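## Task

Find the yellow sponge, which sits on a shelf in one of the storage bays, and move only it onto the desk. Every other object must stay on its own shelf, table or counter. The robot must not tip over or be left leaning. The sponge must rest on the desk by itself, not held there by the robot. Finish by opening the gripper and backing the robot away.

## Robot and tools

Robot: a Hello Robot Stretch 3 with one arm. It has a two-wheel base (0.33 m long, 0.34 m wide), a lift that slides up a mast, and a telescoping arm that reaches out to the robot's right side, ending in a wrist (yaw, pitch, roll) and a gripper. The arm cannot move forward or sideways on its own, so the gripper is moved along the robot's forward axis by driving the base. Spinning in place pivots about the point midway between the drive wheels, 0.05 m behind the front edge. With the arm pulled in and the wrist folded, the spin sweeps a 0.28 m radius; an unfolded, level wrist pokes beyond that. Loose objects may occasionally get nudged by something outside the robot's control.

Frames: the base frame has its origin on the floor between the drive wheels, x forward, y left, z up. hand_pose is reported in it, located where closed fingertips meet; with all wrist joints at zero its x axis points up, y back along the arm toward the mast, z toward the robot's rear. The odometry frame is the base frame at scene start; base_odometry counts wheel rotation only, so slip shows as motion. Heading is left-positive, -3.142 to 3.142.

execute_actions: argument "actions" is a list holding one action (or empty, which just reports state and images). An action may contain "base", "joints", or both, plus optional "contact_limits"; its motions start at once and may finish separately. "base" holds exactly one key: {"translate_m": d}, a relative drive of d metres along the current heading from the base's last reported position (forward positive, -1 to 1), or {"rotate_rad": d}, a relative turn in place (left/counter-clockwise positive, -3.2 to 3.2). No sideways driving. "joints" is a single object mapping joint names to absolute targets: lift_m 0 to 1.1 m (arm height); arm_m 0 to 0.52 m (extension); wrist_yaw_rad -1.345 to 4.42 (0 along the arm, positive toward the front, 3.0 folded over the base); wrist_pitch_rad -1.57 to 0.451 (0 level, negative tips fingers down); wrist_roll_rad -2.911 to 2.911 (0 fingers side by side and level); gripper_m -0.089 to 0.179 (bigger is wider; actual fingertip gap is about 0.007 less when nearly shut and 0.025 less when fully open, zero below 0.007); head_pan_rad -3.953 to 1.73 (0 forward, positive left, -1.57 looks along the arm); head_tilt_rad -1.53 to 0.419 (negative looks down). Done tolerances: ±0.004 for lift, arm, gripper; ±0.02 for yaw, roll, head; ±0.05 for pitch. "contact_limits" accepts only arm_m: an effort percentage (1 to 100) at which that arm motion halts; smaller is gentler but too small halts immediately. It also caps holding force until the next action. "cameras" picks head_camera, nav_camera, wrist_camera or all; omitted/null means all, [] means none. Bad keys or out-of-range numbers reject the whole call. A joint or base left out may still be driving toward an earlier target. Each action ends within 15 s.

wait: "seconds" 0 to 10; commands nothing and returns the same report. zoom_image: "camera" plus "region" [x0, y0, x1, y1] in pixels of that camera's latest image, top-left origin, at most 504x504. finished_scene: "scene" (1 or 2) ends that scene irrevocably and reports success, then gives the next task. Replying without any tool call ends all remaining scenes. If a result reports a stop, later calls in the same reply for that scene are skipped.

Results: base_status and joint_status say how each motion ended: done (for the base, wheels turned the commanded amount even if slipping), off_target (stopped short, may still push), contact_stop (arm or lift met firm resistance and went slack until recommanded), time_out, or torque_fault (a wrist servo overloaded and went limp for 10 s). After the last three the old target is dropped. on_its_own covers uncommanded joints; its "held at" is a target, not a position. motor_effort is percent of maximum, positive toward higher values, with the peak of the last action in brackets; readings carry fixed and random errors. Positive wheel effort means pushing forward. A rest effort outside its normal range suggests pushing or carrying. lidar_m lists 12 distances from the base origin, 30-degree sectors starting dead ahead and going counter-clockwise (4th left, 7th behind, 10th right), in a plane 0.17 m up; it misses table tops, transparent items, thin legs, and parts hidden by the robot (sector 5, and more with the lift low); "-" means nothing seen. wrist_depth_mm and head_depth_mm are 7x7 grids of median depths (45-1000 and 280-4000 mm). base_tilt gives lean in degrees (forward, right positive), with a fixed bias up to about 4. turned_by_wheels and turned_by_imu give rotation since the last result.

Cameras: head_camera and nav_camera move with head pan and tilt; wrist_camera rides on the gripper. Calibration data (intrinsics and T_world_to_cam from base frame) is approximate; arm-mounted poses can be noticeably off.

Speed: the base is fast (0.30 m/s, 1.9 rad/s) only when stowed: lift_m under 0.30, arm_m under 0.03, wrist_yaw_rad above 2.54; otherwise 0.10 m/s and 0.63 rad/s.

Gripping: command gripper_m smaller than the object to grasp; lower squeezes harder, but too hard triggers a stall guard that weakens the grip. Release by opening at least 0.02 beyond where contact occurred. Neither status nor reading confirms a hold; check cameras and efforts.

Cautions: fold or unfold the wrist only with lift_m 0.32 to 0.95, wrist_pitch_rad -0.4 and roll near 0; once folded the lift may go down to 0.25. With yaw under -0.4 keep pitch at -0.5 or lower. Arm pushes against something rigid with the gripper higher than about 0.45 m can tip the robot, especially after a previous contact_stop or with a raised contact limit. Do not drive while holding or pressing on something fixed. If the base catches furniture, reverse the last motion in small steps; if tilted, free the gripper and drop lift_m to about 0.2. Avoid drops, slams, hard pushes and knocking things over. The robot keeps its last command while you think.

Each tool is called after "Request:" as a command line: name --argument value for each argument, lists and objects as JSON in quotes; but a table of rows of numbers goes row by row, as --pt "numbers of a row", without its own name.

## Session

Request:
execute_actions --actions '[{"joints":{"head_tilt_rad":-0.4,"head_pan_rad":-1.5}}]'

Scene clock: 1.27 s.
base_odometry: x=+0.000 y=+0.000 heading=+0.000 (m, m, rad; odometry frame)
turned_by_wheels: +0.000 (rad since the last result)
turned_by_imu: +0.000 (rad since the last result)
base_tilt: forward=+0.0 right=+0.0 (deg)
lidar_m: 1.17 1.05 1.07 1.01 0.93 0.94 0.95 1.77 0.95 1.05 2.18 1.78
head_depth_mm: 847 903 965 1031 1115 1202 1272 / 943 1011 1090 1175 1286 1409 1316 / 2007 2140 2323 2564 2045 1580 1324 / 1881 2012 2207 2405 2162 1639 1327 / 1761 1894 2029 2212 2164 1655 1334 / 1731 1940 2242 2645 2179 1659 1339 / 3334 3564 3804 3197 2199 1670 1351
base_status: not commanded
joint_positions: lift_m=+0.471 arm_m=-0.001 wrist_yaw_rad=+2.916 wrist_pitch_rad=-0.517 wrist_roll_rad=-0.017 gripper_m=+0.037 head_pan_rad=-1.493 head_tilt_rad=-0.395
joint_status: all done
motor_effort: left_wheel=+0(0) right_wheel=+0(0) lift_m=+42(42) arm_m=+0(0) wrist_yaw_rad=+1(1) wrist_pitch_rad=+5(5) wrist_roll_rad=+1(1) gripper_m=+0(0) head_pan_rad=-3(52) head_tilt_rad=-2(25) (%)
hand_pose: x=+0.0259 y=+0.0613 z=+0.4625 quat_wxyz=(+0.256, +0.694, +0.105, +0.665) (m; base frame)
wrist_depth_mm: 670 875 - - - 888 754 / 729 - - - - 949 816 / 798 - - - - - 861 / 781 849 887 913 915 934 885 / 716 727 771 747 761 768 786 / 637 633 - 659 670 676 655 / 552 572 - 566 579 577 601
pictures: head_camera (sideways: a quarter turn clockwise sets it upright), nav_camera (sideways: a quarter turn counterclockwise sets it upright), wrist_camera
camera_calibration (this result's frames):
head_camera: T_world_to_cam=[[0.0191287, 0.435768, -0.899856, 1.19409], [0.999504, 0.0141674, 0.0281078, -0.0445196], [0.024997, -0.899948, -0.435281, 0.527014], [0, 0, 0, 1]] pos_world=[0.0084823, -0.0454323, 1.30516]
nav_camera: T_world_to_cam=[[0.0599599, -0.41831, 0.906323, -1.14178], [-0.993964, -0.108581, 0.0156429, 0.0376515], [0.0918661, -0.901791, -0.422295, 0.504116], [0, 0, 0, 1]] pos_world=[0.0595742, -0.0189221, 1.24712]
wrist_camera: T_world_to_cam=[[0.972325, -0.221693, 0.0737345, -0.0533511], [-0.0886894, -0.642215, -0.761377, 0.421929], [0.216146, 0.733766, -0.644103, 0.417847], [0, 0, 0, 1]] pos_world=[-0.00102044, -0.0474603, 0.594317]
Images, in order (width x height): head_camera 896x504, nav_camera 672x504, wrist_camera 644x364.

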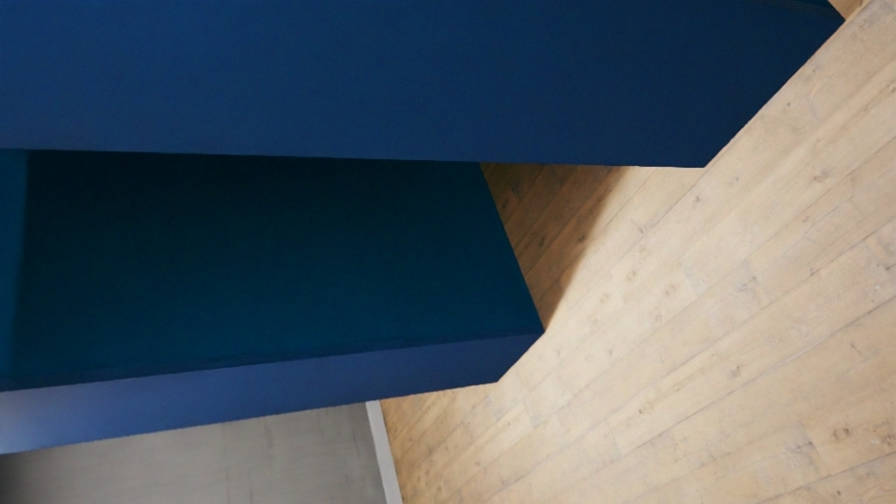

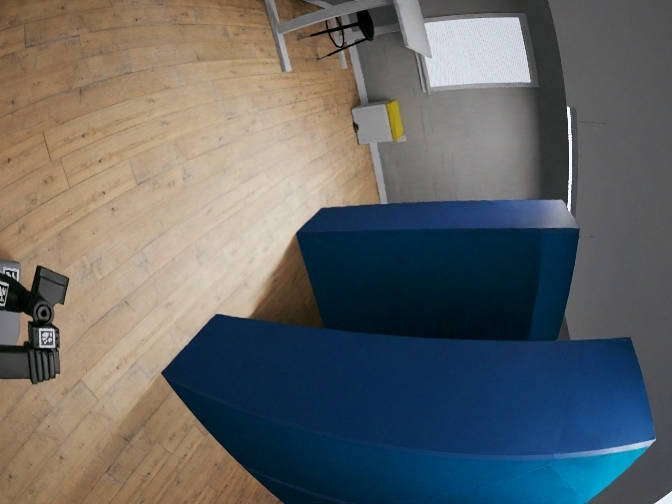

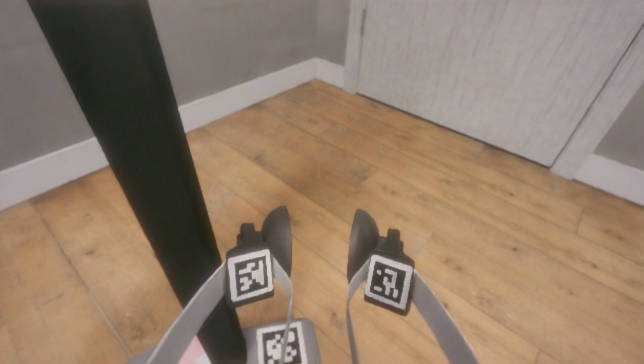

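Request:
execute_actions --actions '[{"joints":{"head_tilt_rad":-0.4,"head_pan_rad":-2.9}}]' --cameras '["head_camera","nav_camera"]'

Scene clock: 7.20 s.
base_odometry: x=+0.000 y=+0.000 heading=+0.000 (m, m, rad; odometry frame)
turned_by_wheels: +0.000 (rad since the last result)
turned_by_imu: +0.001 (rad since the last result)
base_tilt: forward=+0.0 right=+0.0 (deg)
lidar_m: 1.17 1.05 1.07 1.01 0.93 0.94 0.95 1.77 0.95 1.05 2.18 1.78
head_depth_mm: 870 952 1047 1166 1321 1464 1314 / 825 897 986 1088 1225 1386 1316 / 792 860 938 1033 1154 1301 1325 / 1480 1711 1469 1808 1782 1596 1333 / 1494 1629 1749 1884 2067 1648 1329 / 1881 2419 2620 2817 2164 1660 1334 / 2211 2395 2550 2742 2199 1670 1340
base_status: not commanded
joint_positions: lift_m=+0.471 arm_m=-0.001 wrist_yaw_rad=+2.916 wrist_pitch_rad=-0.517 wrist_roll_rad=-0.017 gripper_m=+0.037 head_pan_rad=-2.893 head_tilt_rad=-0.395
joint_status: all done
motor_effort: left_wheel=+0(0) right_wheel=+0(0) lift_m=+43(43) arm_m=+0(0) wrist_yaw_rad=+0(0) wrist_pitch_rad=+5(5) wrist_roll_rad=+1(1) gripper_m=+0(1) head_pan_rad=-3(51) head_tilt_rad=-2(3) (%)
hand_pose: x=+0.0259 y=+0.0613 z=+0.4625 quat_wxyz=(+0.256, +0.694, +0.105, +0.665) (m; base frame)
wrist_depth_mm: 672 888 - - - 911 778 / 718 - - - - 950 798 / 802 - - - - - 869 / 819 849 888 887 916 920 892 / 727 722 781 753 783 773 794 / 633 636 - 652 655 693 666 / 552 578 - 565 574 586 582
pictures: head_camera (sideways: a quarter turn clockwise sets it upright), nav_camera (sideways: a quarter turn counterclockwise sets it upright)
camera_calibration (this result's frames):
head_camera: T_world_to_cam=[[0.432868, 0.0552647, -0.899762, 1.19145], [0.18384, -0.982555, 0.0280939, -0.039526], [-0.882512, -0.177573, -0.435477, 0.532804], [0, 0, 0, 1]] pos_world=[-0.038267, -0.0100699, 1.30515]
nav_camera: T_world_to_cam=[[-0.402223, -0.130236, 0.906232, -1.13884], [-0.275947, 0.961046, 0.0156362, 0.0332803], [-0.872966, -0.243783, -0.422492, 0.510258], [0, 0, 0, 1]] pos_world=[-0.00344627, -0.0559093, 1.24711]
Images, in order (width x height): head_camera 896x504, nav_camera 672x504.

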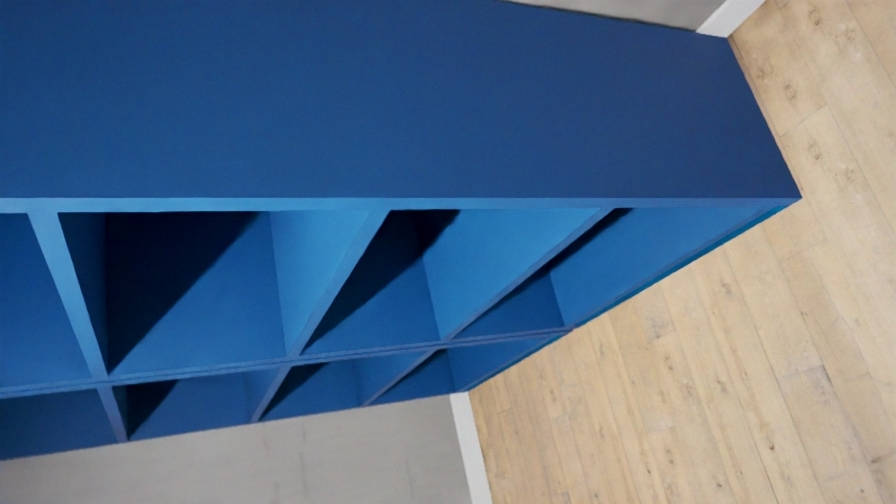

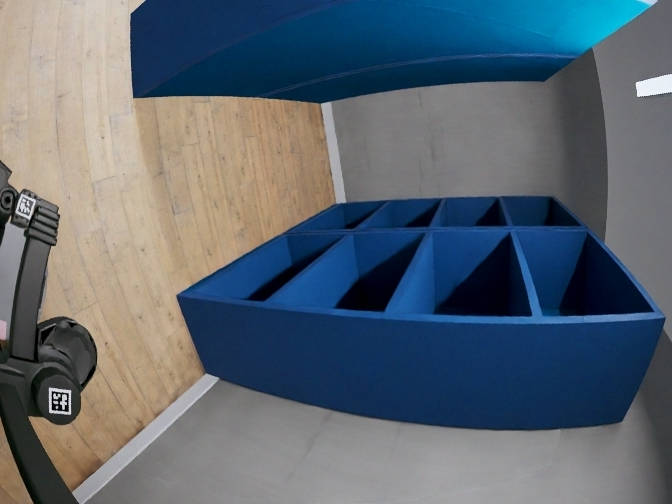

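Request:
execute_actions --actions '[{"base":{"rotate_rad":-2.48},"joints":{"lift_m":0.4,"wrist_pitch_rad":-0.4,"wrist_yaw_rad":3.0,"head_pan_rad":-1.0,"head_tilt_rad":-0.3}}]' --cameras '[]'

Request:
execute_actions --actions '[{"base":{"translate_m":0.75},"joints":{"lift_m":0.28}}]' --cameras '["head_camera","nav_camera"]'

Scene clock: 21.47 s.
base_odometry: x=+0.000 y=+0.000 heading=-2.480 (m, m, rad; odometry frame)
turned_by_wheels: -2.480 (rad since the last result)
turned_by_imu: -2.437 (rad since the last result)
base_tilt: forward=+0.0 right=+0.0 (deg)
lidar_m: 1.71 0.95 1.19 2.34 1.51 1.11 1.05 1.10 0.96 0.93 0.97 0.95
head_depth_mm: 764 808 861 917 986 1064 1153 / 806 855 916 982 1054 1144 1242 / 851 908 974 1052 1139 1243 1330 / 907 968 1046 1130 1235 1358 1408 / 966 1035 1124 1226 1326 1434 1424 / 998 1051 1100 1147 1198 1259 1315 / 898 928 964 1004 1043 1093 1150
base_status: done
joint_positions: lift_m=+0.400 arm_m=-0.001 wrist_yaw_rad=+2.998 wrist_pitch_rad=-0.419 wrist_roll_rad=-0.017 gripper_m=+0.037 head_pan_rad=-1.007 head_tilt_rad=-0.310
joint_status: all done
motor_effort: left_wheel=+4(11) right_wheel=-3(8) lift_m=+36(36) arm_m=+0(1) wrist_yaw_rad=+2(4) wrist_pitch_rad=+7(8) wrist_roll_rad=+1(1) gripper_m=+1(1) head_pan_rad=+4(50) head_tilt_rad=+5(16) (%)
hand_pose: x=+0.0108 y=+0.0779 z=+0.4127 quat_wxyz=(+0.196, +0.694, +0.099, +0.686) (m; base frame)
wrist_depth_mm: - - - - - - 835 / - - - - - - 820 / - - - - - - 821 / 881 886 915 938 941 964 838 / 705 705 - 757 767 766 778 / 594 615 - 629 649 653 646 / 520 532 - 545 537 549 565
pictures: none
No camera images: the call's "cameras" was empty. Leave "cameras" out to get every camera's image.

Scene clock: 26.33 s.
base_odometry: x=-0.592 y=-0.461 heading=-2.480 (m, m, rad; odometry frame)
turned_by_wheels: +0.000 (rad since the last result)
turned_by_imu: +0.006 (rad since the last result)
base_tilt: forward=+0.0 right=+0.0 (deg)
lidar_m: 1.65 0.62 0.46 0.45 2.55 1.88 1.80 1.31 0.97 0.48 0.96 1.07
head_depth_mm: 495 805 857 767 490 514 570 / 486 854 910 888 578 1039 827 / 477 907 972 903 612 1048 833 / 467 966 1038 913 655 1055 837 / 518 1038 1121 925 702 1062 894 / 582 1112 1202 935 1308 1072 1237 / 662 1055 1113 948 1197 1080 1268
base_status: done
joint_positions: lift_m=+0.280 arm_m=-0.001 wrist_yaw_rad=+2.999 wrist_pitch_rad=-0.418 wrist_roll_rad=-0.017 gripper_m=+0.037 head_pan_rad=-1.007 head_tilt_rad=-0.310
joint_status: all done
motor_effort: left_wheel=+3(17) right_wheel=-3(6) lift_m=+36(37) arm_m=+0(0) wrist_yaw_rad=+1(2) wrist_pitch_rad=+7(7) wrist_roll_rad=+1(1) gripper_m=+0(0) head_pan_rad=+4(4) head_tilt_rad=+5(5) (%)
hand_pose: x=+0.0106 y=+0.0780 z=+0.2928 quat_wxyz=(+0.195, +0.694, +0.099, +0.686) (m; base frame)
wrist_depth_mm: - - - 667 455 465 486 / - - - 689 506 523 533 / 867 902 909 723 555 577 602 / 671 683 694 661 614 641 684 / 547 552 - 578 590 595 599 / 466 495 - - 488 495 513 / - - - - 427 428 431
pictures: head_camera (sideways: a quarter turn clockwise sets it upright), nav_camera (sideways: a quarter turn counterclockwise sets it upright)
camera_calibration (this result's frames):
head_camera: T_world_to_cam=[[-0.144756, 0.328236, -0.933438, 1.23892], [0.875885, 0.481359, 0.0334347, -0.0507041], [0.460294, -0.812745, -0.357177, 0.422719], [0, 0, 0, 1]] pos_world=[0.029177, -0.0386865, 1.30913]
nav_camera: T_world_to_cam=[[0.206275, -0.275444, 0.938926, -1.18522], [-0.829083, -0.55883, 0.0182048, 0.0333085], [0.519685, -0.782202, -0.343638, 0.399146], [0, 0, 0, 1]] pos_world=[0.0646666, 0.00436518, 1.24939]
Images, in order (width x height): head_camera 896x504, nav_camera 672x504.

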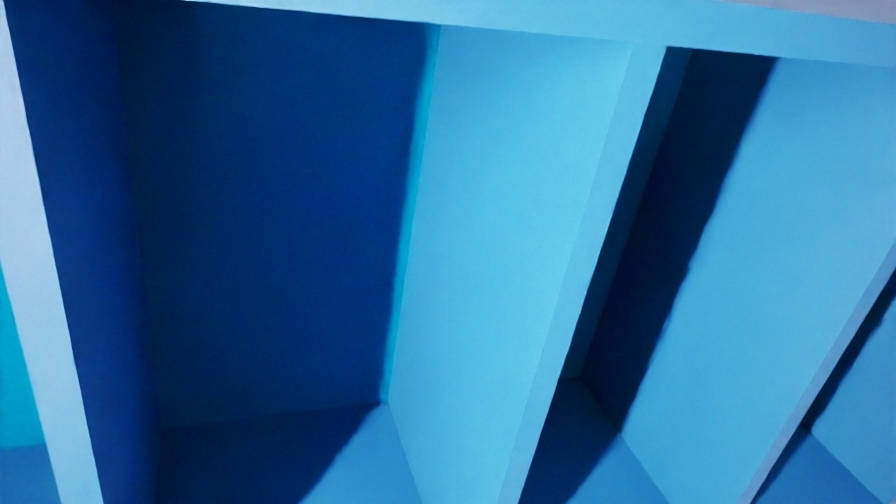

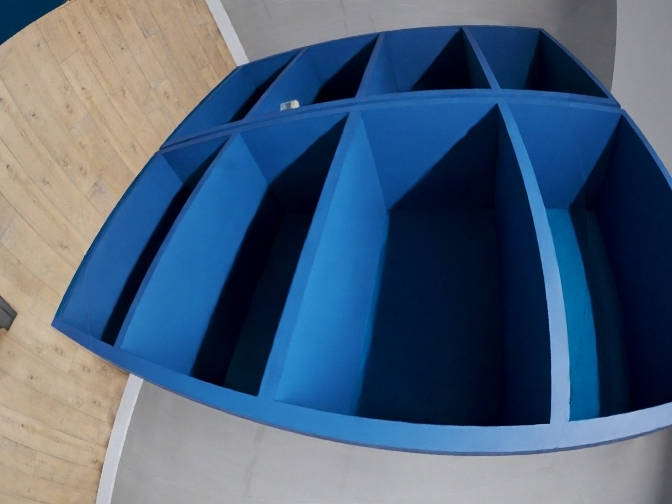

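Request:
execute_actions --actions '[{"base":{"translate_m":0.9},"joints":{"head_pan_rad":-1.3,"head_tilt_rad":-0.7}}]' --cameras '["head_camera","nav_camera"]'

Scene clock: 39.73 s.
base_odometry: x=-1.302 y=-1.014 heading=-2.480 (m, m, rad; odometry frame)
turned_by_wheels: +0.000 (rad since the last result)
turned_by_imu: +0.007 (rad since the last result)
base_tilt: forward=+0.0 right=+0.0 (deg)
lidar_m: 1.04 0.60 0.45 0.43 0.45 0.63 2.71 0.93 0.97 0.49 0.51 1.08
head_depth_mm: 745 795 568 1073 913 1163 1113 / 430 683 549 1085 915 1193 1120 / 412 453 525 633 819 1148 1143 / 402 458 550 661 844 1196 1149 / 829 824 604 1139 948 1252 1147 / 852 832 611 1143 978 1279 1151 / 880 838 642 1140 1008 1288 1157
base_status: done
joint_positions: lift_m=+0.280 arm_m=-0.001 wrist_yaw_rad=+2.999 wrist_pitch_rad=-0.418 wrist_roll_rad=-0.017 gripper_m=+0.037 head_pan_rad=-1.293 head_tilt_rad=-0.691
joint_status: all done
motor_effort: left_wheel=+2(17) right_wheel=-2(5) lift_m=+36(36) arm_m=-1(0) wrist_yaw_rad=+1(1) wrist_pitch_rad=+7(7) wrist_roll_rad=+1(1) gripper_m=+0(1) head_pan_rad=-3(28) head_tilt_rad=-4(28) (%)
hand_pose: x=+0.0106 y=+0.0780 z=+0.2928 quat_wxyz=(+0.195, +0.694, +0.099, +0.686) (m; base frame)
wrist_depth_mm: 394 - 416 432 446 453 458 / 433 - 453 474 491 496 513 / 474 483 498 517 543 552 570 / 521 536 558 591 602 611 642 / 550 569 - 579 593 595 618 / 468 490 - - 497 496 513 / - - - - 421 432 431
pictures: head_camera (sideways: a quarter turn clockwise sets it upright), nav_camera (sideways: a quarter turn counterclockwise sets it upright)
camera_calibration (this result's frames):
head_camera: T_world_to_cam=[[-0.134571, 0.665525, -0.734143, 0.978974], [0.978323, 0.206919, 0.00824878, -0.0185292], [0.157398, -0.71712, -0.678944, 0.843212], [0, 0, 0, 1]] pos_world=[0.0171493, -0.0430143, 1.29135]
nav_camera: T_world_to_cam=[[0.209278, -0.635015, 0.743612, -0.93054], [-0.951793, -0.306682, 0.00597286, 0.0499877], [0.22426, -0.709015, -0.668585, 0.823738], [0, 0, 0, 1]] pos_world=[0.057588, 0.00846662, 1.2424]
Images, in order (width x height): head_camera 896x504, nav_camera 672x504.

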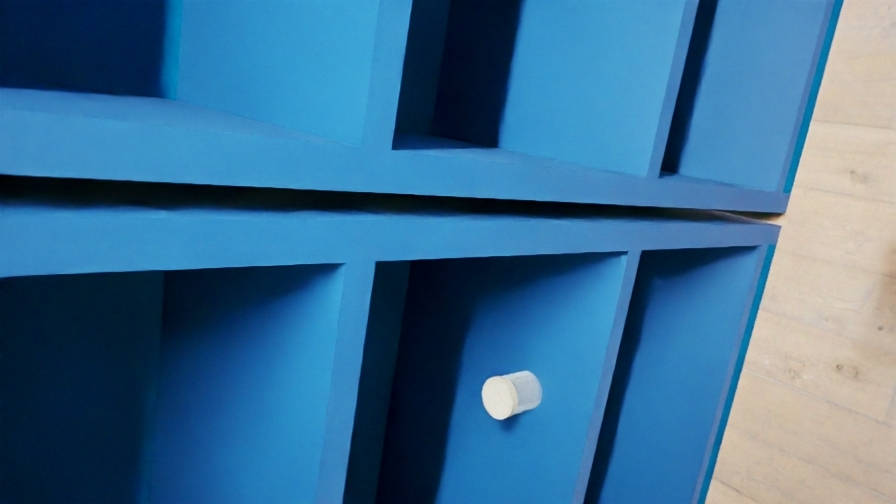

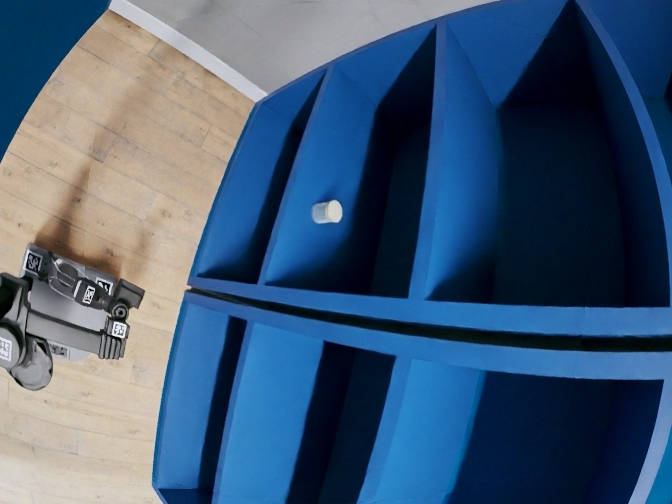

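Request:
execute_actions --actions '[{"base":{"translate_m":-1.0},"joints":{"head_pan_rad":0.9,"head_tilt_rad":-0.4}}]' --cameras '[]'

Request:
execute_actions --actions '[{"base":{"translate_m":-0.55}}]' --cameras '[]'

Request:
execute_actions --actions '[{"base":{"rotate_rad":1.57},"joints":{"head_pan_rad":-1.2}}]' --cameras '[]'

Request:
execute_actions --actions '[{"base":{"translate_m":1.0}}]' --cameras '["head_camera","nav_camera"]'

Scene clock: 51.00 s.
base_odometry: x=-0.513 y=-0.399 heading=-2.480 (m, m, rad; odometry frame)
turned_by_wheels: +0.000 (rad since the last result)
turned_by_imu: -0.005 (rad since the last result)
base_tilt: forward=+0.1 right=-0.1 (deg)
lidar_m: 1.65 0.63 0.48 0.74 2.42 1.79 1.70 1.31 0.97 0.66 0.50 1.15
head_depth_mm: 610 676 757 861 1002 1195 1276 / 550 603 668 748 849 979 1165 / 501 544 596 658 738 836 964 / 460 496 539 589 649 727 821 / 424 455 491 533 584 642 718 / 394 422 452 487 531 600 750 / 369 393 426 491 628 868 1266
base_status: done
joint_positions: lift_m=+0.280 arm_m=-0.001 wrist_yaw_rad=+2.999 wrist_pitch_rad=-0.418 wrist_roll_rad=-0.017 gripper_m=+0.037 head_pan_rad=+0.893 head_tilt_rad=-0.408
joint_status: all done
motor_effort: left_wheel=+4(10) right_wheel=-3(9) lift_m=+36(37) arm_m=-1(0) wrist_yaw_rad=+0(1) wrist_pitch_rad=+7(7) wrist_roll_rad=+1(1) gripper_m=-1(0) head_pan_rad=+3(51) head_tilt_rad=+4(26) (%)
hand_pose: x=+0.0106 y=+0.0780 z=+0.2928 quat_wxyz=(+0.195, +0.694, +0.099, +0.686) (m; base frame)
wrist_depth_mm: - - - - 483 469 484 / - - - - 512 522 531 / 852 856 907 912 563 572 604 / 673 669 699 708 636 659 682 / 545 553 - 579 605 593 610 / 467 486 - - 496 500 512 / - - - - 422 437 429
pictures: none
No camera images: the call's "cameras" was empty. Leave "cameras" out to get every camera's image.

Scene clock: 54.40 s.
base_odometry: x=-0.079 y=-0.061 heading=-2.479 (m, m, rad; odometry frame)
turned_by_wheels: +0.000 (rad since the last result)
turned_by_imu: -0.003 (rad since the last result)
base_tilt: forward=+0.0 right=+0.0 (deg)
lidar_m: 1.70 0.86 1.05 2.92 1.65 1.22 1.15 1.21 0.96 0.93 0.97 0.87
head_depth_mm: 682 734 803 889 1023 1219 1296 / 748 803 865 939 1030 1138 1243 / 828 894 972 1075 1182 1326 1313 / 926 1010 1131 1262 1870 1526 1315 / 1863 1997 2162 2352 2122 1631 1322 / 1732 1853 1976 2123 2137 1631 1324 / 1618 1748 1961 2367 2141 1652 1336
base_status: done
joint_positions: lift_m=+0.280 arm_m=-0.001 wrist_yaw_rad=+2.999 wrist_pitch_rad=-0.418 wrist_roll_rad=-0.017 gripper_m=+0.037 head_pan_rad=+0.893 head_tilt_rad=-0.408
joint_status: not commanded
motor_effort: left_wheel=+4(10) right_wheel=-3(10) lift_m=+37(37) arm_m=-1(0) wrist_yaw_rad=+1(2) wrist_pitch_rad=+7(7) wrist_roll_rad=+1(1) gripper_m=+0(0) head_pan_rad=+4(4) head_tilt_rad=+4(4) (%)
hand_pose: x=+0.0106 y=+0.0780 z=+0.2928 quat_wxyz=(+0.195, +0.694, +0.099, +0.686) (m; base frame)
wrist_depth_mm: - - - - - - 734 / - - - - - - 735 / 856 905 927 938 946 907 738 / 687 680 713 724 726 745 705 / 556 573 - 584 598 601 607 / 466 493 - - 497 490 509 / - - - - 413 426 437
pictures: none
No camera images: the call's "cameras" was empty. Leave "cameras" out to get every camera's image.

Scene clock: 56.53 s.
base_odometry: x=-0.079 y=-0.061 heading=-0.910 (m, m, rad; odometry frame)
turned_by_wheels: +1.570 (rad since the last result)
turned_by_imu: +1.540 (rad since the last result)
base_tilt: forward=+0.1 right=+0.0 (deg)
lidar_m: 3.43 1.66 1.22 1.15 1.20 0.96 0.93 0.97 0.86 1.75 0.86 1.04
head_depth_mm: 2108 2285 2462 2644 2060 1604 1294 / 2158 2325 2532 2708 2078 1608 1307 / 1483 1629 1776 1990 2006 1609 1311 / 1075 1154 1242 1332 1444 1516 1313 / 849 892 945 996 1061 1175 1265 / 707 758 821 909 1033 1186 1296 / 702 773 858 965 1099 1277 1337
base_status: done
joint_positions: lift_m=+0.280 arm_m=-0.001 wrist_yaw_rad=+2.999 wrist_pitch_rad=-0.418 wrist_roll_rad=-0.017 gripper_m=+0.037 head_pan_rad=-1.193 head_tilt_rad=-0.408
joint_status: all done
motor_effort: left_wheel=-3(14) right_wheel=+3(12) lift_m=+36(37) arm_m=-1(1) wrist_yaw_rad=+1(2) wrist_pitch_rad=+7(7) wrist_roll_rad=+1(1) gripper_m=+0(0) head_pan_rad=-3(50) head_tilt_rad=+4(4) (%)
hand_pose: x=+0.0106 y=+0.0780 z=+0.2928 quat_wxyz=(+0.195, +0.694, +0.099, +0.686) (m; base frame)
wrist_depth_mm: - - - - - - - / - - - - - - - / 860 865 900 959 967 991 - / 677 675 708 727 726 752 760 / 557 551 - 581 593 593 607 / 469 486 - - 492 509 499 / - - - - 419 426 436
pictures: none
No camera images: the call's "cameras" was empty. Leave "cameras" out to get every camera's image.

Scene clock: 61.47 s.
base_odometry: x=+0.535 y=-0.851 heading=-0.910 (m, m, rad; odometry frame)
turned_by_wheels: +0.000 (rad since the last result)
turned_by_imu: +0.007 (rad since the last result)
base_tilt: forward=+0.0 right=+0.0 (deg)
lidar_m: 2.42 1.42 1.21 1.17 1.22 1.65 1.93 1.64 0.76 0.74 1.17 1.11
head_depth_mm: 2120 2289 2477 2639 2069 1588 1268 / 2206 2365 2596 2774 2090 1611 1305 / 2283 2451 2685 2831 2086 1619 1314 / 1987 2116 2253 2447 2109 1624 1314 / 1558 1651 1741 1828 1909 1634 1321 / 1294 1343 1404 1474 1543 1550 1332 / 1096 1137 1180 1230 1280 1372 1334
base_status: done
joint_positions: lift_m=+0.280 arm_m=-0.001 wrist_yaw_rad=+2.999 wrist_pitch_rad=-0.418 wrist_roll_rad=-0.017 gripper_m=+0.037 head_pan_rad=-1.193 head_tilt_rad=-0.408
joint_status: not commanded
motor_effort: left_wheel=-4(11) right_wheel=+3(10) lift_m=+37(36) arm_m=+0(1) wrist_yaw_rad=+0(1) wrist_pitch_rad=+7(7) wrist_roll_rad=+1(1) gripper_m=+1(1) head_pan_rad=-5(4) head_tilt_rad=+4(4) (%)
hand_pose: x=+0.0106 y=+0.0780 z=+0.2928 quat_wxyz=(+0.195, +0.694, +0.099, +0.686) (m; base frame)
wrist_depth_mm: - - - - - - - / - - - - - - - / 864 881 924 941 961 960 - / 673 686 695 715 724 755 753 / 549 562 - 579 596 598 610 / 469 484 - - 497 498 505 / - - - - 420 427 437
pictures: head_camera (sideways: a quarter turn clockwise sets it upright), nav_camera (sideways: a quarter turn counterclockwise sets it upright)
camera_calibration (this result's frames):
head_camera: T_world_to_cam=[[-0.114711, 0.432776, -0.894174, 1.1875], [0.950866, 0.308398, 0.0272794, -0.043144], [0.287567, -0.84711, -0.446889, 0.540516], [0, 0, 0, 1]] pos_world=[0.0218083, -0.0427378, 1.30456]
nav_camera: T_world_to_cam=[[0.185147, -0.392817, 0.900786, -1.13532], [-0.917483, -0.397483, 0.0152431, 0.0377057], [0.35206, -0.829278, -0.433995, 0.517754], [0, 0, 0, 1]] pos_world=[0.0625149, -0.00162371, 1.24681]
Images, in order (width x height): head_camera 896x504, nav_camera 672x504.

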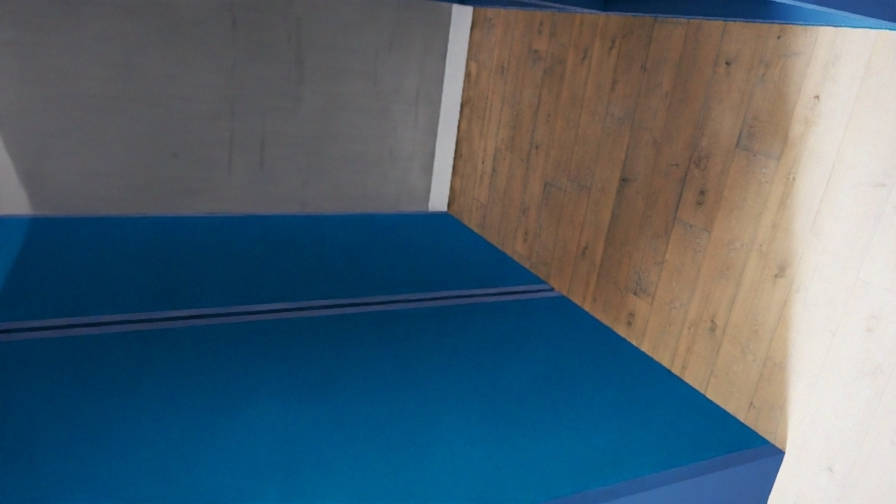

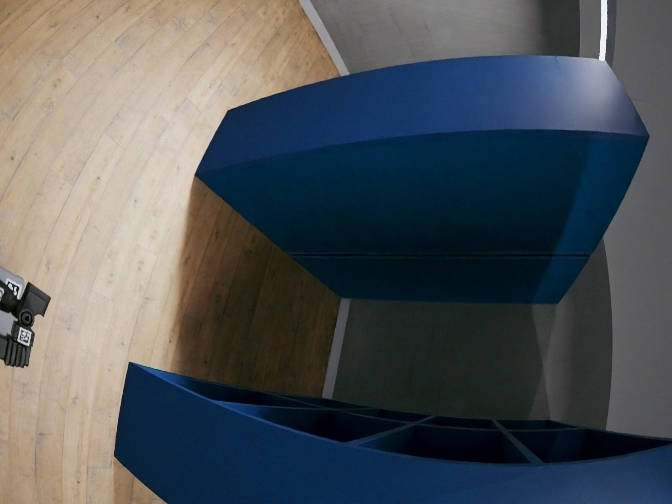

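Request:
execute_actions --actions '[{"base":{"translate_m":0.32}}]' --cameras '[]'

Request:
execute_actions --actions '[{"base":{"rotate_rad":-1.57},"joints":{"head_pan_rad":-1.1,"head_tilt_rad":-0.5}}]' --cameras '[]'

Request:
execute_actions --actions '[{"base":{"translate_m":0.9}}]' --cameras '["head_camera","nav_camera"]'

Scene clock: 71.90 s.
base_odometry: x=+0.731 y=-1.103 heading=-0.910 (m, m, rad; odometry frame)
turned_by_wheels: +0.000 (rad since the last result)
turned_by_imu: +0.003 (rad since the last result)
base_tilt: forward=+0.0 right=+0.0 (deg)
lidar_m: 2.10 1.16 1.21 1.17 1.21 1.64 2.25 1.04 0.85 1.67 0.90 1.06
head_depth_mm: 2111 2301 2497 2658 2078 1589 1300 / 2159 2357 2574 2763 2087 1617 1306 / 1608 1755 1943 2164 2018 1608 1311 / 1183 1267 1358 1459 1582 1565 1320 / 934 987 1045 1098 1170 1247 1287 / 775 807 864 946 1057 1220 1321 / 719 793 878 987 1125 1315 1330
base_status: done
joint_positions: lift_m=+0.280 arm_m=-0.001 wrist_yaw_rad=+2.999 wrist_pitch_rad=-0.418 wrist_roll_rad=-0.017 gripper_m=+0.037 head_pan_rad=-1.193 head_tilt_rad=-0.408
joint_status: not commanded
motor_effort: left_wheel=-4(12) right_wheel=+3(10) lift_m=+37(37) arm_m=+0(0) wrist_yaw_rad=+2(0) wrist_pitch_rad=+7(7) wrist_roll_rad=+1(1) gripper_m=+2(1) head_pan_rad=-5(5) head_tilt_rad=+4(4) (%)
hand_pose: x=+0.0106 y=+0.0780 z=+0.2928 quat_wxyz=(+0.195, +0.694, +0.099, +0.686) (m; base frame)
wrist_depth_mm: - - - - - - - / - - - - - - - / 883 889 910 936 971 - 947 / 680 685 705 722 738 737 762 / 553 552 - 578 597 589 605 / 465 488 - - 493 500 500 / - - - - 423 427 432
pictures: none
No camera images: the call's "cameras" was empty. Leave "cameras" out to get every camera's image.

Scene clock: 74.20 s.
base_odometry: x=+0.731 y=-1.103 heading=-2.480 (m, m, rad; odometry frame)
turned_by_wheels: -1.570 (rad since the last result)
turned_by_imu: -1.539 (rad since the last result)
base_tilt: forward=+0.1 right=+0.0 (deg)
lidar_m: 1.71 0.90 1.07 2.11 1.15 1.20 1.16 1.22 1.64 2.25 1.03 0.85
head_depth_mm: 1835 1997 2212 2378 1869 1484 1235 / 1927 2107 2316 2455 1869 1493 1240 / 1743 1948 2204 2306 1885 1496 1243 / 2098 2277 2491 2402 1890 1502 1248 / 2207 2396 2596 2456 1911 1506 1252 / 2172 2322 2368 1192 1293 1388 1255 / 865 908 960 1019 1086 1157 1214
base_status: done
joint_positions: lift_m=+0.280 arm_m=-0.001 wrist_yaw_rad=+2.999 wrist_pitch_rad=-0.418 wrist_roll_rad=-0.017 gripper_m=+0.037 head_pan_rad=-1.107 head_tilt_rad=-0.494
joint_status: all done
motor_effort: left_wheel=+4(18) right_wheel=-3(8) lift_m=+37(36) arm_m=-1(1) wrist_yaw_rad=+2(2) wrist_pitch_rad=+7(7) wrist_roll_rad=+1(1) gripper_m=-1(0) head_pan_rad=+4(15) head_tilt_rad=-3(13) (%)
hand_pose: x=+0.0106 y=+0.0779 z=+0.2928 quat_wxyz=(+0.195, +0.694, +0.099, +0.686) (m; base frame)
wrist_depth_mm: - - - - - - 720 / - - - - - - 750 / 879 882 917 948 971 937 740 / 678 665 699 718 719 750 738 / 557 556 - 580 594 587 601 / 465 486 - - 502 497 505 / - - - - 419 425 437
pictures: none
No camera images: the call's "cameras" was empty. Leave "cameras" out to get every camera's image.

Scene clock: 78.90 s.
base_odometry: x=+0.022 y=-1.656 heading=-2.480 (m, m, rad; odometry frame)
turned_by_wheels: +0.000 (rad since the last result)
turned_by_imu: +0.007 (rad since the last result)
base_tilt: forward=+0.0 right=+0.0 (deg)
lidar_m: 1.70 0.68 0.50 0.49 0.51 1.84 2.07 2.16 0.45 0.53 0.92 0.84
head_depth_mm: 699 761 814 588 493 874 727 / 729 799 839 592 993 878 748 / 763 840 881 597 1034 881 790 / 802 884 916 602 1078 886 1121 / 843 936 925 635 1123 890 1181 / 889 969 936 673 1123 950 1188 / 828 873 882 721 1023 1039 1204
base_status: done
joint_positions: lift_m=+0.280 arm_m=-0.001 wrist_yaw_rad=+2.999 wrist_pitch_rad=-0.418 wrist_roll_rad=-0.017 gripper_m=+0.037 head_pan_rad=-1.107 head_tilt_rad=-0.494
joint_status: not commanded
motor_effort: left_wheel=+3(18) right_wheel=-3(6) lift_m=+37(37) arm_m=-1(1) wrist_yaw_rad=+2(2) wrist_pitch_rad=+7(7) wrist_roll_rad=+1(1) gripper_m=-1(1) head_pan_rad=+4(3) head_tilt_rad=-3(3) (%)
hand_pose: x=+0.0106 y=+0.0779 z=+0.2928 quat_wxyz=(+0.195, +0.694, +0.099, +0.686) (m; base frame)
wrist_depth_mm: - - 466 477 490 507 511 / - - 514 531 537 552 567 / 872 877 561 581 591 611 625 / 675 682 630 647 669 678 715 / 552 567 - 571 605 605 616 / 464 487 - - 494 497 509 / - - - - 425 427 434
pictures: head_camera (sideways: a quarter turn clockwise sets it upright), nav_camera (sideways: a quarter turn counterclockwise sets it upright)
camera_calibration (this result's frames):
head_camera: T_world_to_cam=[[-0.185301, 0.48881, -0.852484, 1.13355], [0.921754, 0.38717, 0.0216432, -0.035626], [0.340635, -0.78177, -0.522305, 0.638322], [0, 0, 0, 1]] pos_world=[0.0254518, -0.0412775, 1.30051]
nav_camera: T_world_to_cam=[[0.252312, -0.443486, 0.860034, -1.08258], [-0.879347, -0.476016, 0.0125144, 0.0410271], [0.40384, -0.759426, -0.510083, 0.616443], [0, 0, 0, 1]] pos_world=[0.0602793, 0.00756435, 1.24498]
Images, in order (width x height): head_camera 896x504, nav_camera 672x504.

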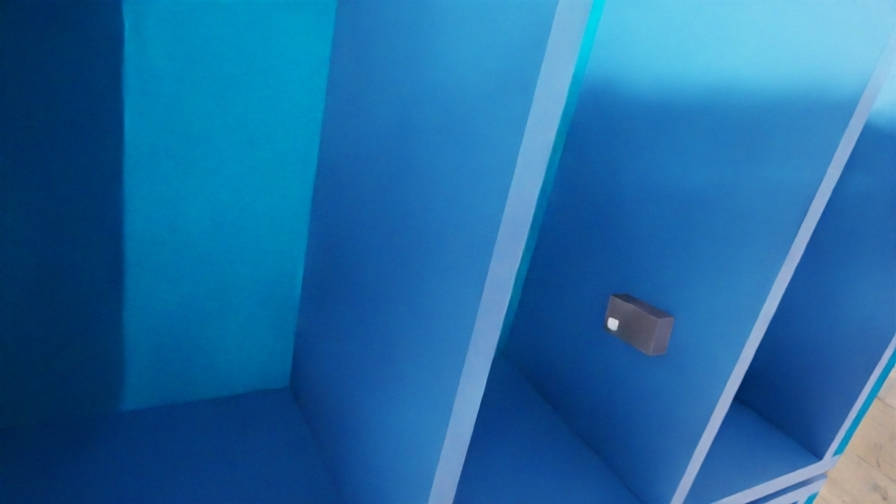

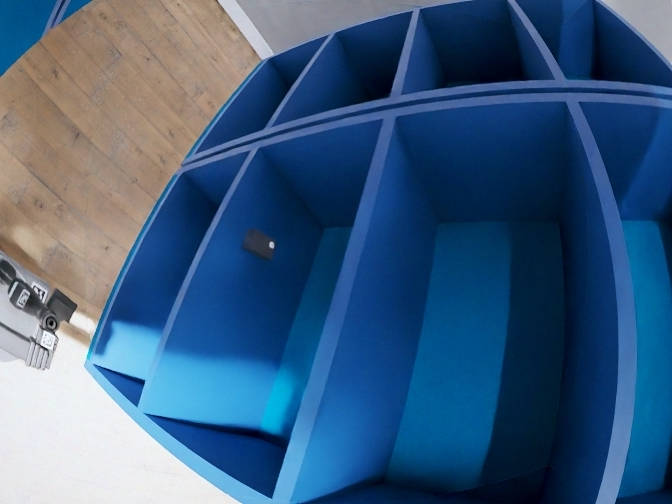

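Not it. Look further in.

Request:
execute_actions --actions '[{"base":{"translate_m":0.9},"joints":{"head_pan_rad":-1.57,"head_tilt_rad":-0.6}}]' --cameras '["head_camera","nav_camera"]'

Scene clock: 87.87 s.
base_odometry: x=-0.688 y=-2.210 heading=-2.480 (m, m, rad; odometry frame)
turned_by_wheels: +0.000 (rad since the last result)
turned_by_imu: +0.007 (rad since the last result)
base_tilt: forward=+0.0 right=+0.0 (deg)
lidar_m: 0.81 0.63 0.48 0.46 0.49 0.68 2.97 1.12 0.47 0.46 0.96 0.83
head_depth_mm: 354 404 464 521 907 833 1109 / 409 417 460 522 619 762 1063 / 718 798 666 551 940 823 1087 / 738 829 708 555 1003 848 1122 / 740 828 713 558 1009 849 1124 / 739 829 719 562 1015 852 1128 / 740 828 724 564 1018 854 1130
base_status: done
joint_positions: lift_m=+0.280 arm_m=-0.001 wrist_yaw_rad=+2.999 wrist_pitch_rad=-0.418 wrist_roll_rad=-0.017 gripper_m=+0.037 head_pan_rad=-1.563 head_tilt_rad=-0.592
joint_status: all done
motor_effort: left_wheel=+2(15) right_wheel=-2(6) lift_m=+37(37) arm_m=+0(1) wrist_yaw_rad=+1(1) wrist_pitch_rad=+7(7) wrist_roll_rad=+1(1) gripper_m=+1(1) head_pan_rad=-3(35) head_tilt_rad=-3(13) (%)
hand_pose: x=+0.0106 y=+0.0779 z=+0.2928 quat_wxyz=(+0.195, +0.694, +0.099, +0.686) (m; base frame)
wrist_depth_mm: 420 - 449 451 458 481 496 / 460 - 484 496 510 521 541 / 509 507 537 551 580 587 601 / 566 572 593 612 636 652 684 / 547 553 - 580 603 598 611 / 468 490 - - 493 491 506 / - - - - 423 429 433
pictures: head_camera (sideways: a quarter turn clockwise sets it upright), nav_camera (sideways: a quarter turn counterclockwise sets it upright)
camera_calibration (this result's frames):
head_camera: T_world_to_cam=[[0.0482974, 0.601506, -0.797407, 1.06032], [0.998073, -0.0601953, 0.0150444, -0.0274983], [-0.0389508, -0.796597, -0.603254, 0.745952], [0, 0, 0, 1]] pos_world=[0.0052901, -0.0452203, 1.29592]
nav_camera: T_world_to_cam=[[0.0318321, -0.591121, 0.805955, -1.01072], [-0.999111, -0.0411211, 0.00930117, 0.0459423], [0.0276436, -0.805534, -0.591904, 0.725189], [0, 0, 0, 1]] pos_world=[0.058028, -0.0114037, 1.24341]
Images, in order (width x height): head_camera 896x504, nav_camera 672x504.

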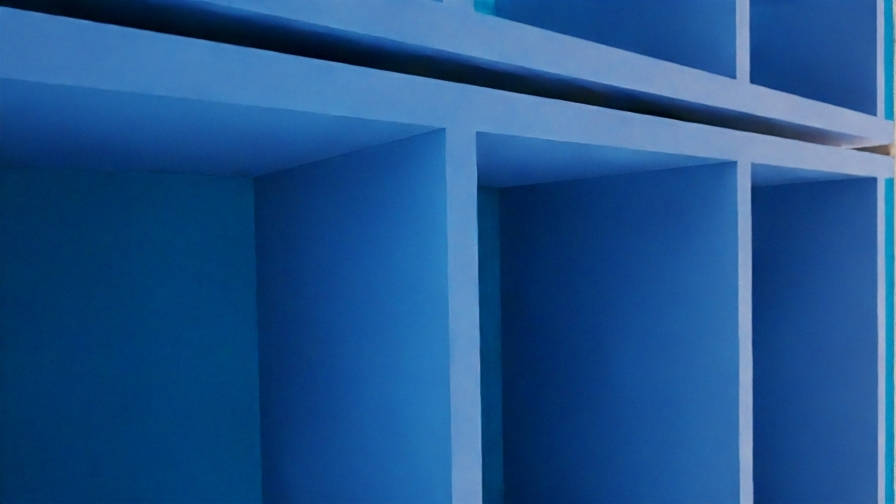

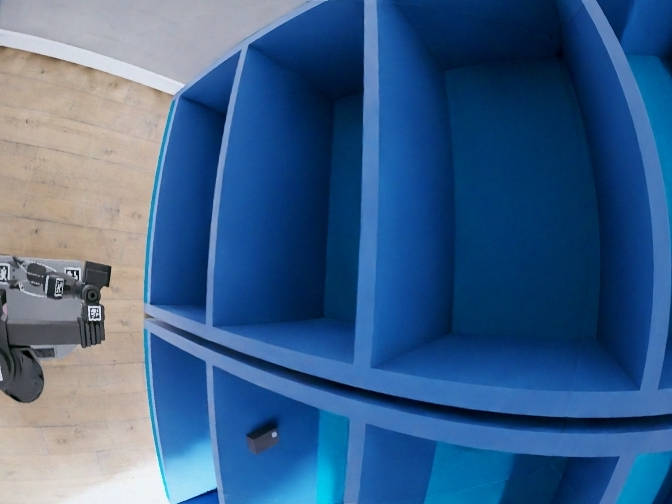

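Request:
execute_actions --actions '[{"base":{"translate_m":-1.0}}]' --cameras '[]'

Request:
execute_actions --actions '[{"base":{"translate_m":-0.8}}]' --cameras '[]'

Request:
execute_actions --actions '[{"base":{"rotate_rad":1.57},"joints":{"head_tilt_rad":-0.4}}]' --cameras '[]'

Request:
execute_actions --actions '[{"base":{"translate_m":1.0}}]' --cameras '[]'

Request:
execute_actions --actions '[{"base":{"translate_m":0.3}}]' --cameras '["head_camera","nav_camera"]'

Scene clock: 106.20 s.
base_odometry: x=+0.100 y=-1.595 heading=-2.479 (m, m, rad; odometry frame)
turned_by_wheels: +0.000 (rad since the last result)
turned_by_imu: -0.005 (rad since the last result)
base_tilt: forward=+0.0 right=+0.0 (deg)
lidar_m: 1.74 0.68 0.51 0.49 2.18 1.75 1.97 2.06 2.34 0.43 0.92 0.92
head_depth_mm: 1907 2142 2413 2153 1696 1391 1175 / 1883 2096 2426 2183 1693 1394 1186 / 330 369 420 491 597 733 1135 / 711 799 708 532 1005 825 1119 / 715 800 714 535 1006 829 1123 / 713 800 720 517 1014 829 1130 / 714 799 724 520 1013 833 1128
base_status: done
joint_positions: lift_m=+0.280 arm_m=-0.001 wrist_yaw_rad=+2.999 wrist_pitch_rad=-0.418 wrist_roll_rad=-0.017 gripper_m=+0.037 head_pan_rad=-1.563 head_tilt_rad=-0.592
joint_status: not commanded
motor_effort: left_wheel=+3(10) right_wheel=-2(9) lift_m=+37(37) arm_m=-1(1) wrist_yaw_rad=+1(1) wrist_pitch_rad=+7(7) wrist_roll_rad=+1(1) gripper_m=+1(1) head_pan_rad=-5(4) head_tilt_rad=-3(4) (%)
hand_pose: x=+0.0106 y=+0.0779 z=+0.2928 quat_wxyz=(+0.195, +0.694, +0.099, +0.686) (m; base frame)
wrist_depth_mm: - - - 488 494 498 526 / - - - 519 540 544 578 / 860 893 894 578 595 623 636 / 661 698 672 641 679 678 704 / 555 558 - 578 595 617 606 / 461 490 - - 495 506 504 / - - - - 418 428 434
pictures: none
No camera images: the call's "cameras" was empty. Leave "cameras" out to get every camera's image.

Scene clock: 110.57 s.
base_odometry: x=+0.731 y=-1.103 heading=-2.479 (m, m, rad; odometry frame)
turned_by_wheels: +0.000 (rad since the last result)
turned_by_imu: -0.004 (rad since the last result)
base_tilt: forward=+0.1 right=-0.1 (deg)
lidar_m: 1.73 0.90 1.07 2.10 1.16 1.20 1.16 1.21 1.64 2.26 1.03 0.85
head_depth_mm: 1905 2119 2414 2186 1691 1387 1177 / 1897 2135 2417 2175 1696 1403 1186 / 1897 2130 2411 2175 1703 1400 1187 / 1906 2123 2399 2185 1713 1408 1189 / 1893 2118 2417 2208 1716 1406 1194 / 1899 2119 2426 2207 1731 1423 1197 / 1871 2041 2076 2148 1746 1421 1198
base_status: done
joint_positions: lift_m=+0.280 arm_m=-0.001 wrist_yaw_rad=+2.999 wrist_pitch_rad=-0.418 wrist_roll_rad=-0.017 gripper_m=+0.037 head_pan_rad=-1.563 head_tilt_rad=-0.592
joint_status: not commanded
motor_effort: left_wheel=+4(11) right_wheel=-3(11) lift_m=+37(37) arm_m=-1(1) wrist_yaw_rad=+1(1) wrist_pitch_rad=+7(7) wrist_roll_rad=+1(1) gripper_m=+0(0) head_pan_rad=-3(4) head_tilt_rad=-4(4) (%)
hand_pose: x=+0.0106 y=+0.0779 z=+0.2928 quat_wxyz=(+0.195, +0.694, +0.099, +0.686) (m; base frame)
wrist_depth_mm: - - - - - - 733 / - - - - - - 740 / 859 907 894 945 953 945 743 / 669 680 694 706 723 748 735 / 549 560 - 574 589 600 596 / 466 495 - - 495 501 510 / - - - - 412 424 429
pictures: none
No camera images: the call's "cameras" was empty. Leave "cameras" out to get every camera's image.

Scene clock: 112.73 s.
base_odometry: x=+0.731 y=-1.103 heading=-0.909 (m, m, rad; odometry frame)
turned_by_wheels: +1.570 (rad since the last result)
turned_by_imu: +1.540 (rad since the last result)
base_tilt: forward=+0.1 right=+0.0 (deg)
lidar_m: 2.11 1.16 1.21 1.16 1.21 1.63 2.25 1.03 0.85 1.68 0.90 1.07
head_depth_mm: 1338 1463 1543 1695 1390 1514 1263 / 2110 2300 2326 1928 1931 1607 1304 / 2215 2405 2628 2819 2082 1607 1311 / 2202 2413 2605 2834 2114 1623 1315 / 2204 2401 2610 2809 2116 1627 1325 / 2152 2212 2149 2091 1956 1629 1329 / 1501 1460 1441 1407 1383 1356 1259
base_status: done
joint_positions: lift_m=+0.280 arm_m=-0.001 wrist_yaw_rad=+2.999 wrist_pitch_rad=-0.418 wrist_roll_rad=-0.017 gripper_m=+0.037 head_pan_rad=-1.563 head_tilt_rad=-0.408
joint_status: all done
motor_effort: left_wheel=-3(13) right_wheel=+3(12) lift_m=+37(37) arm_m=-1(1) wrist_yaw_rad=+2(2) wrist_pitch_rad=+7(7) wrist_roll_rad=+1(1) gripper_m=+0(1) head_pan_rad=-4(3) head_tilt_rad=+4(22) (%)
hand_pose: x=+0.0106 y=+0.0779 z=+0.2928 quat_wxyz=(+0.195, +0.694, +0.099, +0.686) (m; base frame)
wrist_depth_mm: - - - - - - - / - - - - - - - / 857 852 924 913 952 965 930 / 677 679 700 723 750 746 750 / 545 564 - 581 593 603 609 / 466 488 - - 497 505 507 / - - - - 419 426 433
pictures: none
No camera images: the call's "cameras" was empty. Leave "cameras" out to get every camera's image.

Scene clock: 117.67 s.
base_odometry: x=+1.345 y=-1.892 heading=-0.910 (m, m, rad; odometry frame)
turned_by_wheels: +0.000 (rad since the last result)
turned_by_imu: +0.007 (rad since the last result)
base_tilt: forward=+0.0 right=+0.0 (deg)
lidar_m: 1.10 0.74 0.74 0.70 1.20 1.67 2.89 1.60 0.78 0.76 2.12 1.15
head_depth_mm: 609 660 722 795 886 996 1144 / 608 662 723 795 884 996 1146 / 610 661 721 795 886 998 1168 / 2162 2386 2604 2778 2025 1627 1321 / 2227 2412 2662 2831 2115 1631 1325 / 2239 2412 2645 2824 2145 1638 1324 / 2237 2414 2637 2838 2155 1644 1334
base_status: done
joint_positions: lift_m=+0.280 arm_m=-0.001 wrist_yaw_rad=+2.999 wrist_pitch_rad=-0.418 wrist_roll_rad=-0.017 gripper_m=+0.037 head_pan_rad=-1.563 head_tilt_rad=-0.408
joint_status: not commanded
motor_effort: left_wheel=-4(11) right_wheel=+3(10) lift_m=+37(37) arm_m=-1(1) wrist_yaw_rad=+0(1) wrist_pitch_rad=+7(7) wrist_roll_rad=+1(1) gripper_m=+0(1) head_pan_rad=-3(4) head_tilt_rad=+4(4) (%)
hand_pose: x=+0.0106 y=+0.0779 z=+0.2928 quat_wxyz=(+0.195, +0.694, +0.099, +0.686) (m; base frame)
wrist_depth_mm: 996 - - - - - - / - - - - - - - / 879 910 823 971 987 992 - / 673 689 642 720 719 751 779 / 544 549 - 595 606 596 610 / 469 488 - - 495 498 505 / - - - - 415 434 434
pictures: none
No camera images: the call's "cameras" was empty. Leave "cameras" out to get every camera's image.

Scene clock: 120.43 s.
base_odometry: x=+1.530 y=-2.129 heading=-0.910 (m, m, rad; odometry frame)
turned_by_wheels: +0.000 (rad since the last result)
turned_by_imu: +0.002 (rad since the last result)
base_tilt: forward=+0.0 right=-0.1 (deg)
lidar_m: 0.80 1.10 0.55 0.67 1.20 1.66 3.17 1.06 0.84 1.68 1.70 0.83
head_depth_mm: 1338 1477 1307 1712 1264 1365 1196 / 1637 1529 1671 1763 1899 1557 1303 / 2219 2392 2607 2797 2100 1609 1313 / 2215 2428 2646 2823 2107 1617 1314 / 2235 2425 2639 2840 2125 1627 1323 / 2226 2411 2658 2840 2139 1634 1329 / 2241 2426 2637 2837 2160 1644 1331
base_status: done
joint_positions: lift_m=+0.280 arm_m=-0.001 wrist_yaw_rad=+2.999 wrist_pitch_rad=-0.418 wrist_roll_rad=-0.017 gripper_m=+0.037 head_pan_rad=-1.563 head_tilt_rad=-0.408
joint_status: not commanded
motor_effort: left_wheel=-4(11) right_wheel=+3(11) lift_m=+37(37) arm_m=-1(1) wrist_yaw_rad=+1(1) wrist_pitch_rad=+7(7) wrist_roll_rad=+1(1) gripper_m=+1(0) head_pan_rad=-5(4) head_tilt_rad=+4(4) (%)
hand_pose: x=+0.0106 y=+0.0779 z=+0.2928 quat_wxyz=(+0.195, +0.694, +0.099, +0.686) (m; base frame)
wrist_depth_mm: 992 - - - - - - / - - - - - - - / 879 835 902 908 908 996 927 / 683 651 711 704 725 750 738 / 533 544 - 586 602 590 591 / 472 487 - - 498 505 512 / - - - - 426 428 435
pictures: head_camera (sideways: a quarter turn clockwise sets it upright), nav_camera (sideways: a quarter turn counterclockwise sets it upright)
camera_calibration (this result's frames):
head_camera: T_world_to_cam=[[0.049711, 0.445252, -0.894025, 1.1863], [0.998019, -0.0566947, 0.0272578, -0.0434036], [-0.0385498, -0.893609, -0.447188, 0.542895], [0, 0, 0, 1]] pos_world=[0.00527397, -0.0455265, 1.30454]
nav_camera: T_world_to_cam=[[0.0304122, -0.433499, 0.900641, -1.13419], [-0.999145, -0.0384477, 0.0152327, 0.0382174], [0.0280242, -0.900334, -0.434297, 0.520123], [0, 0, 0, 1]] pos_world=[0.0581018, -0.0219149, 1.2468]
Images, in order (width x height): head_camera 896x504, nav_camera 672x504.

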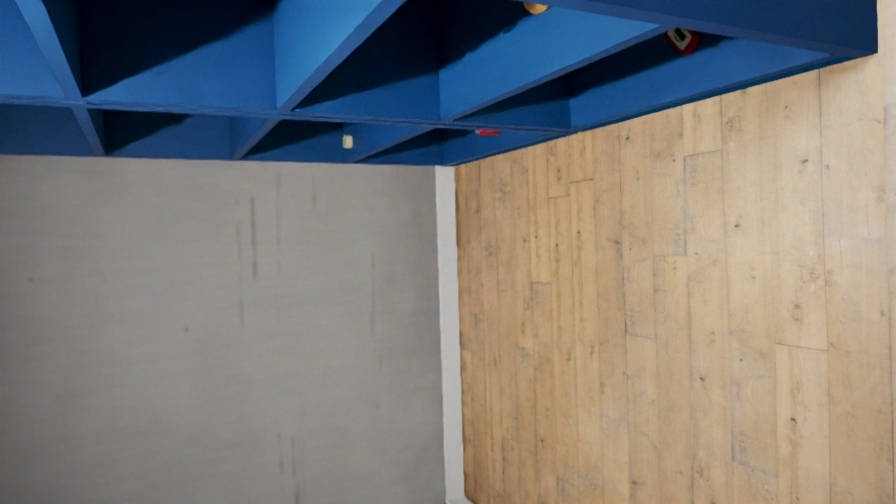

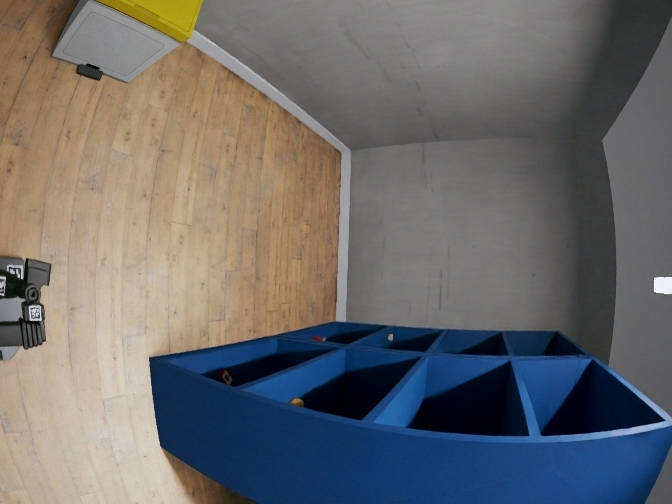

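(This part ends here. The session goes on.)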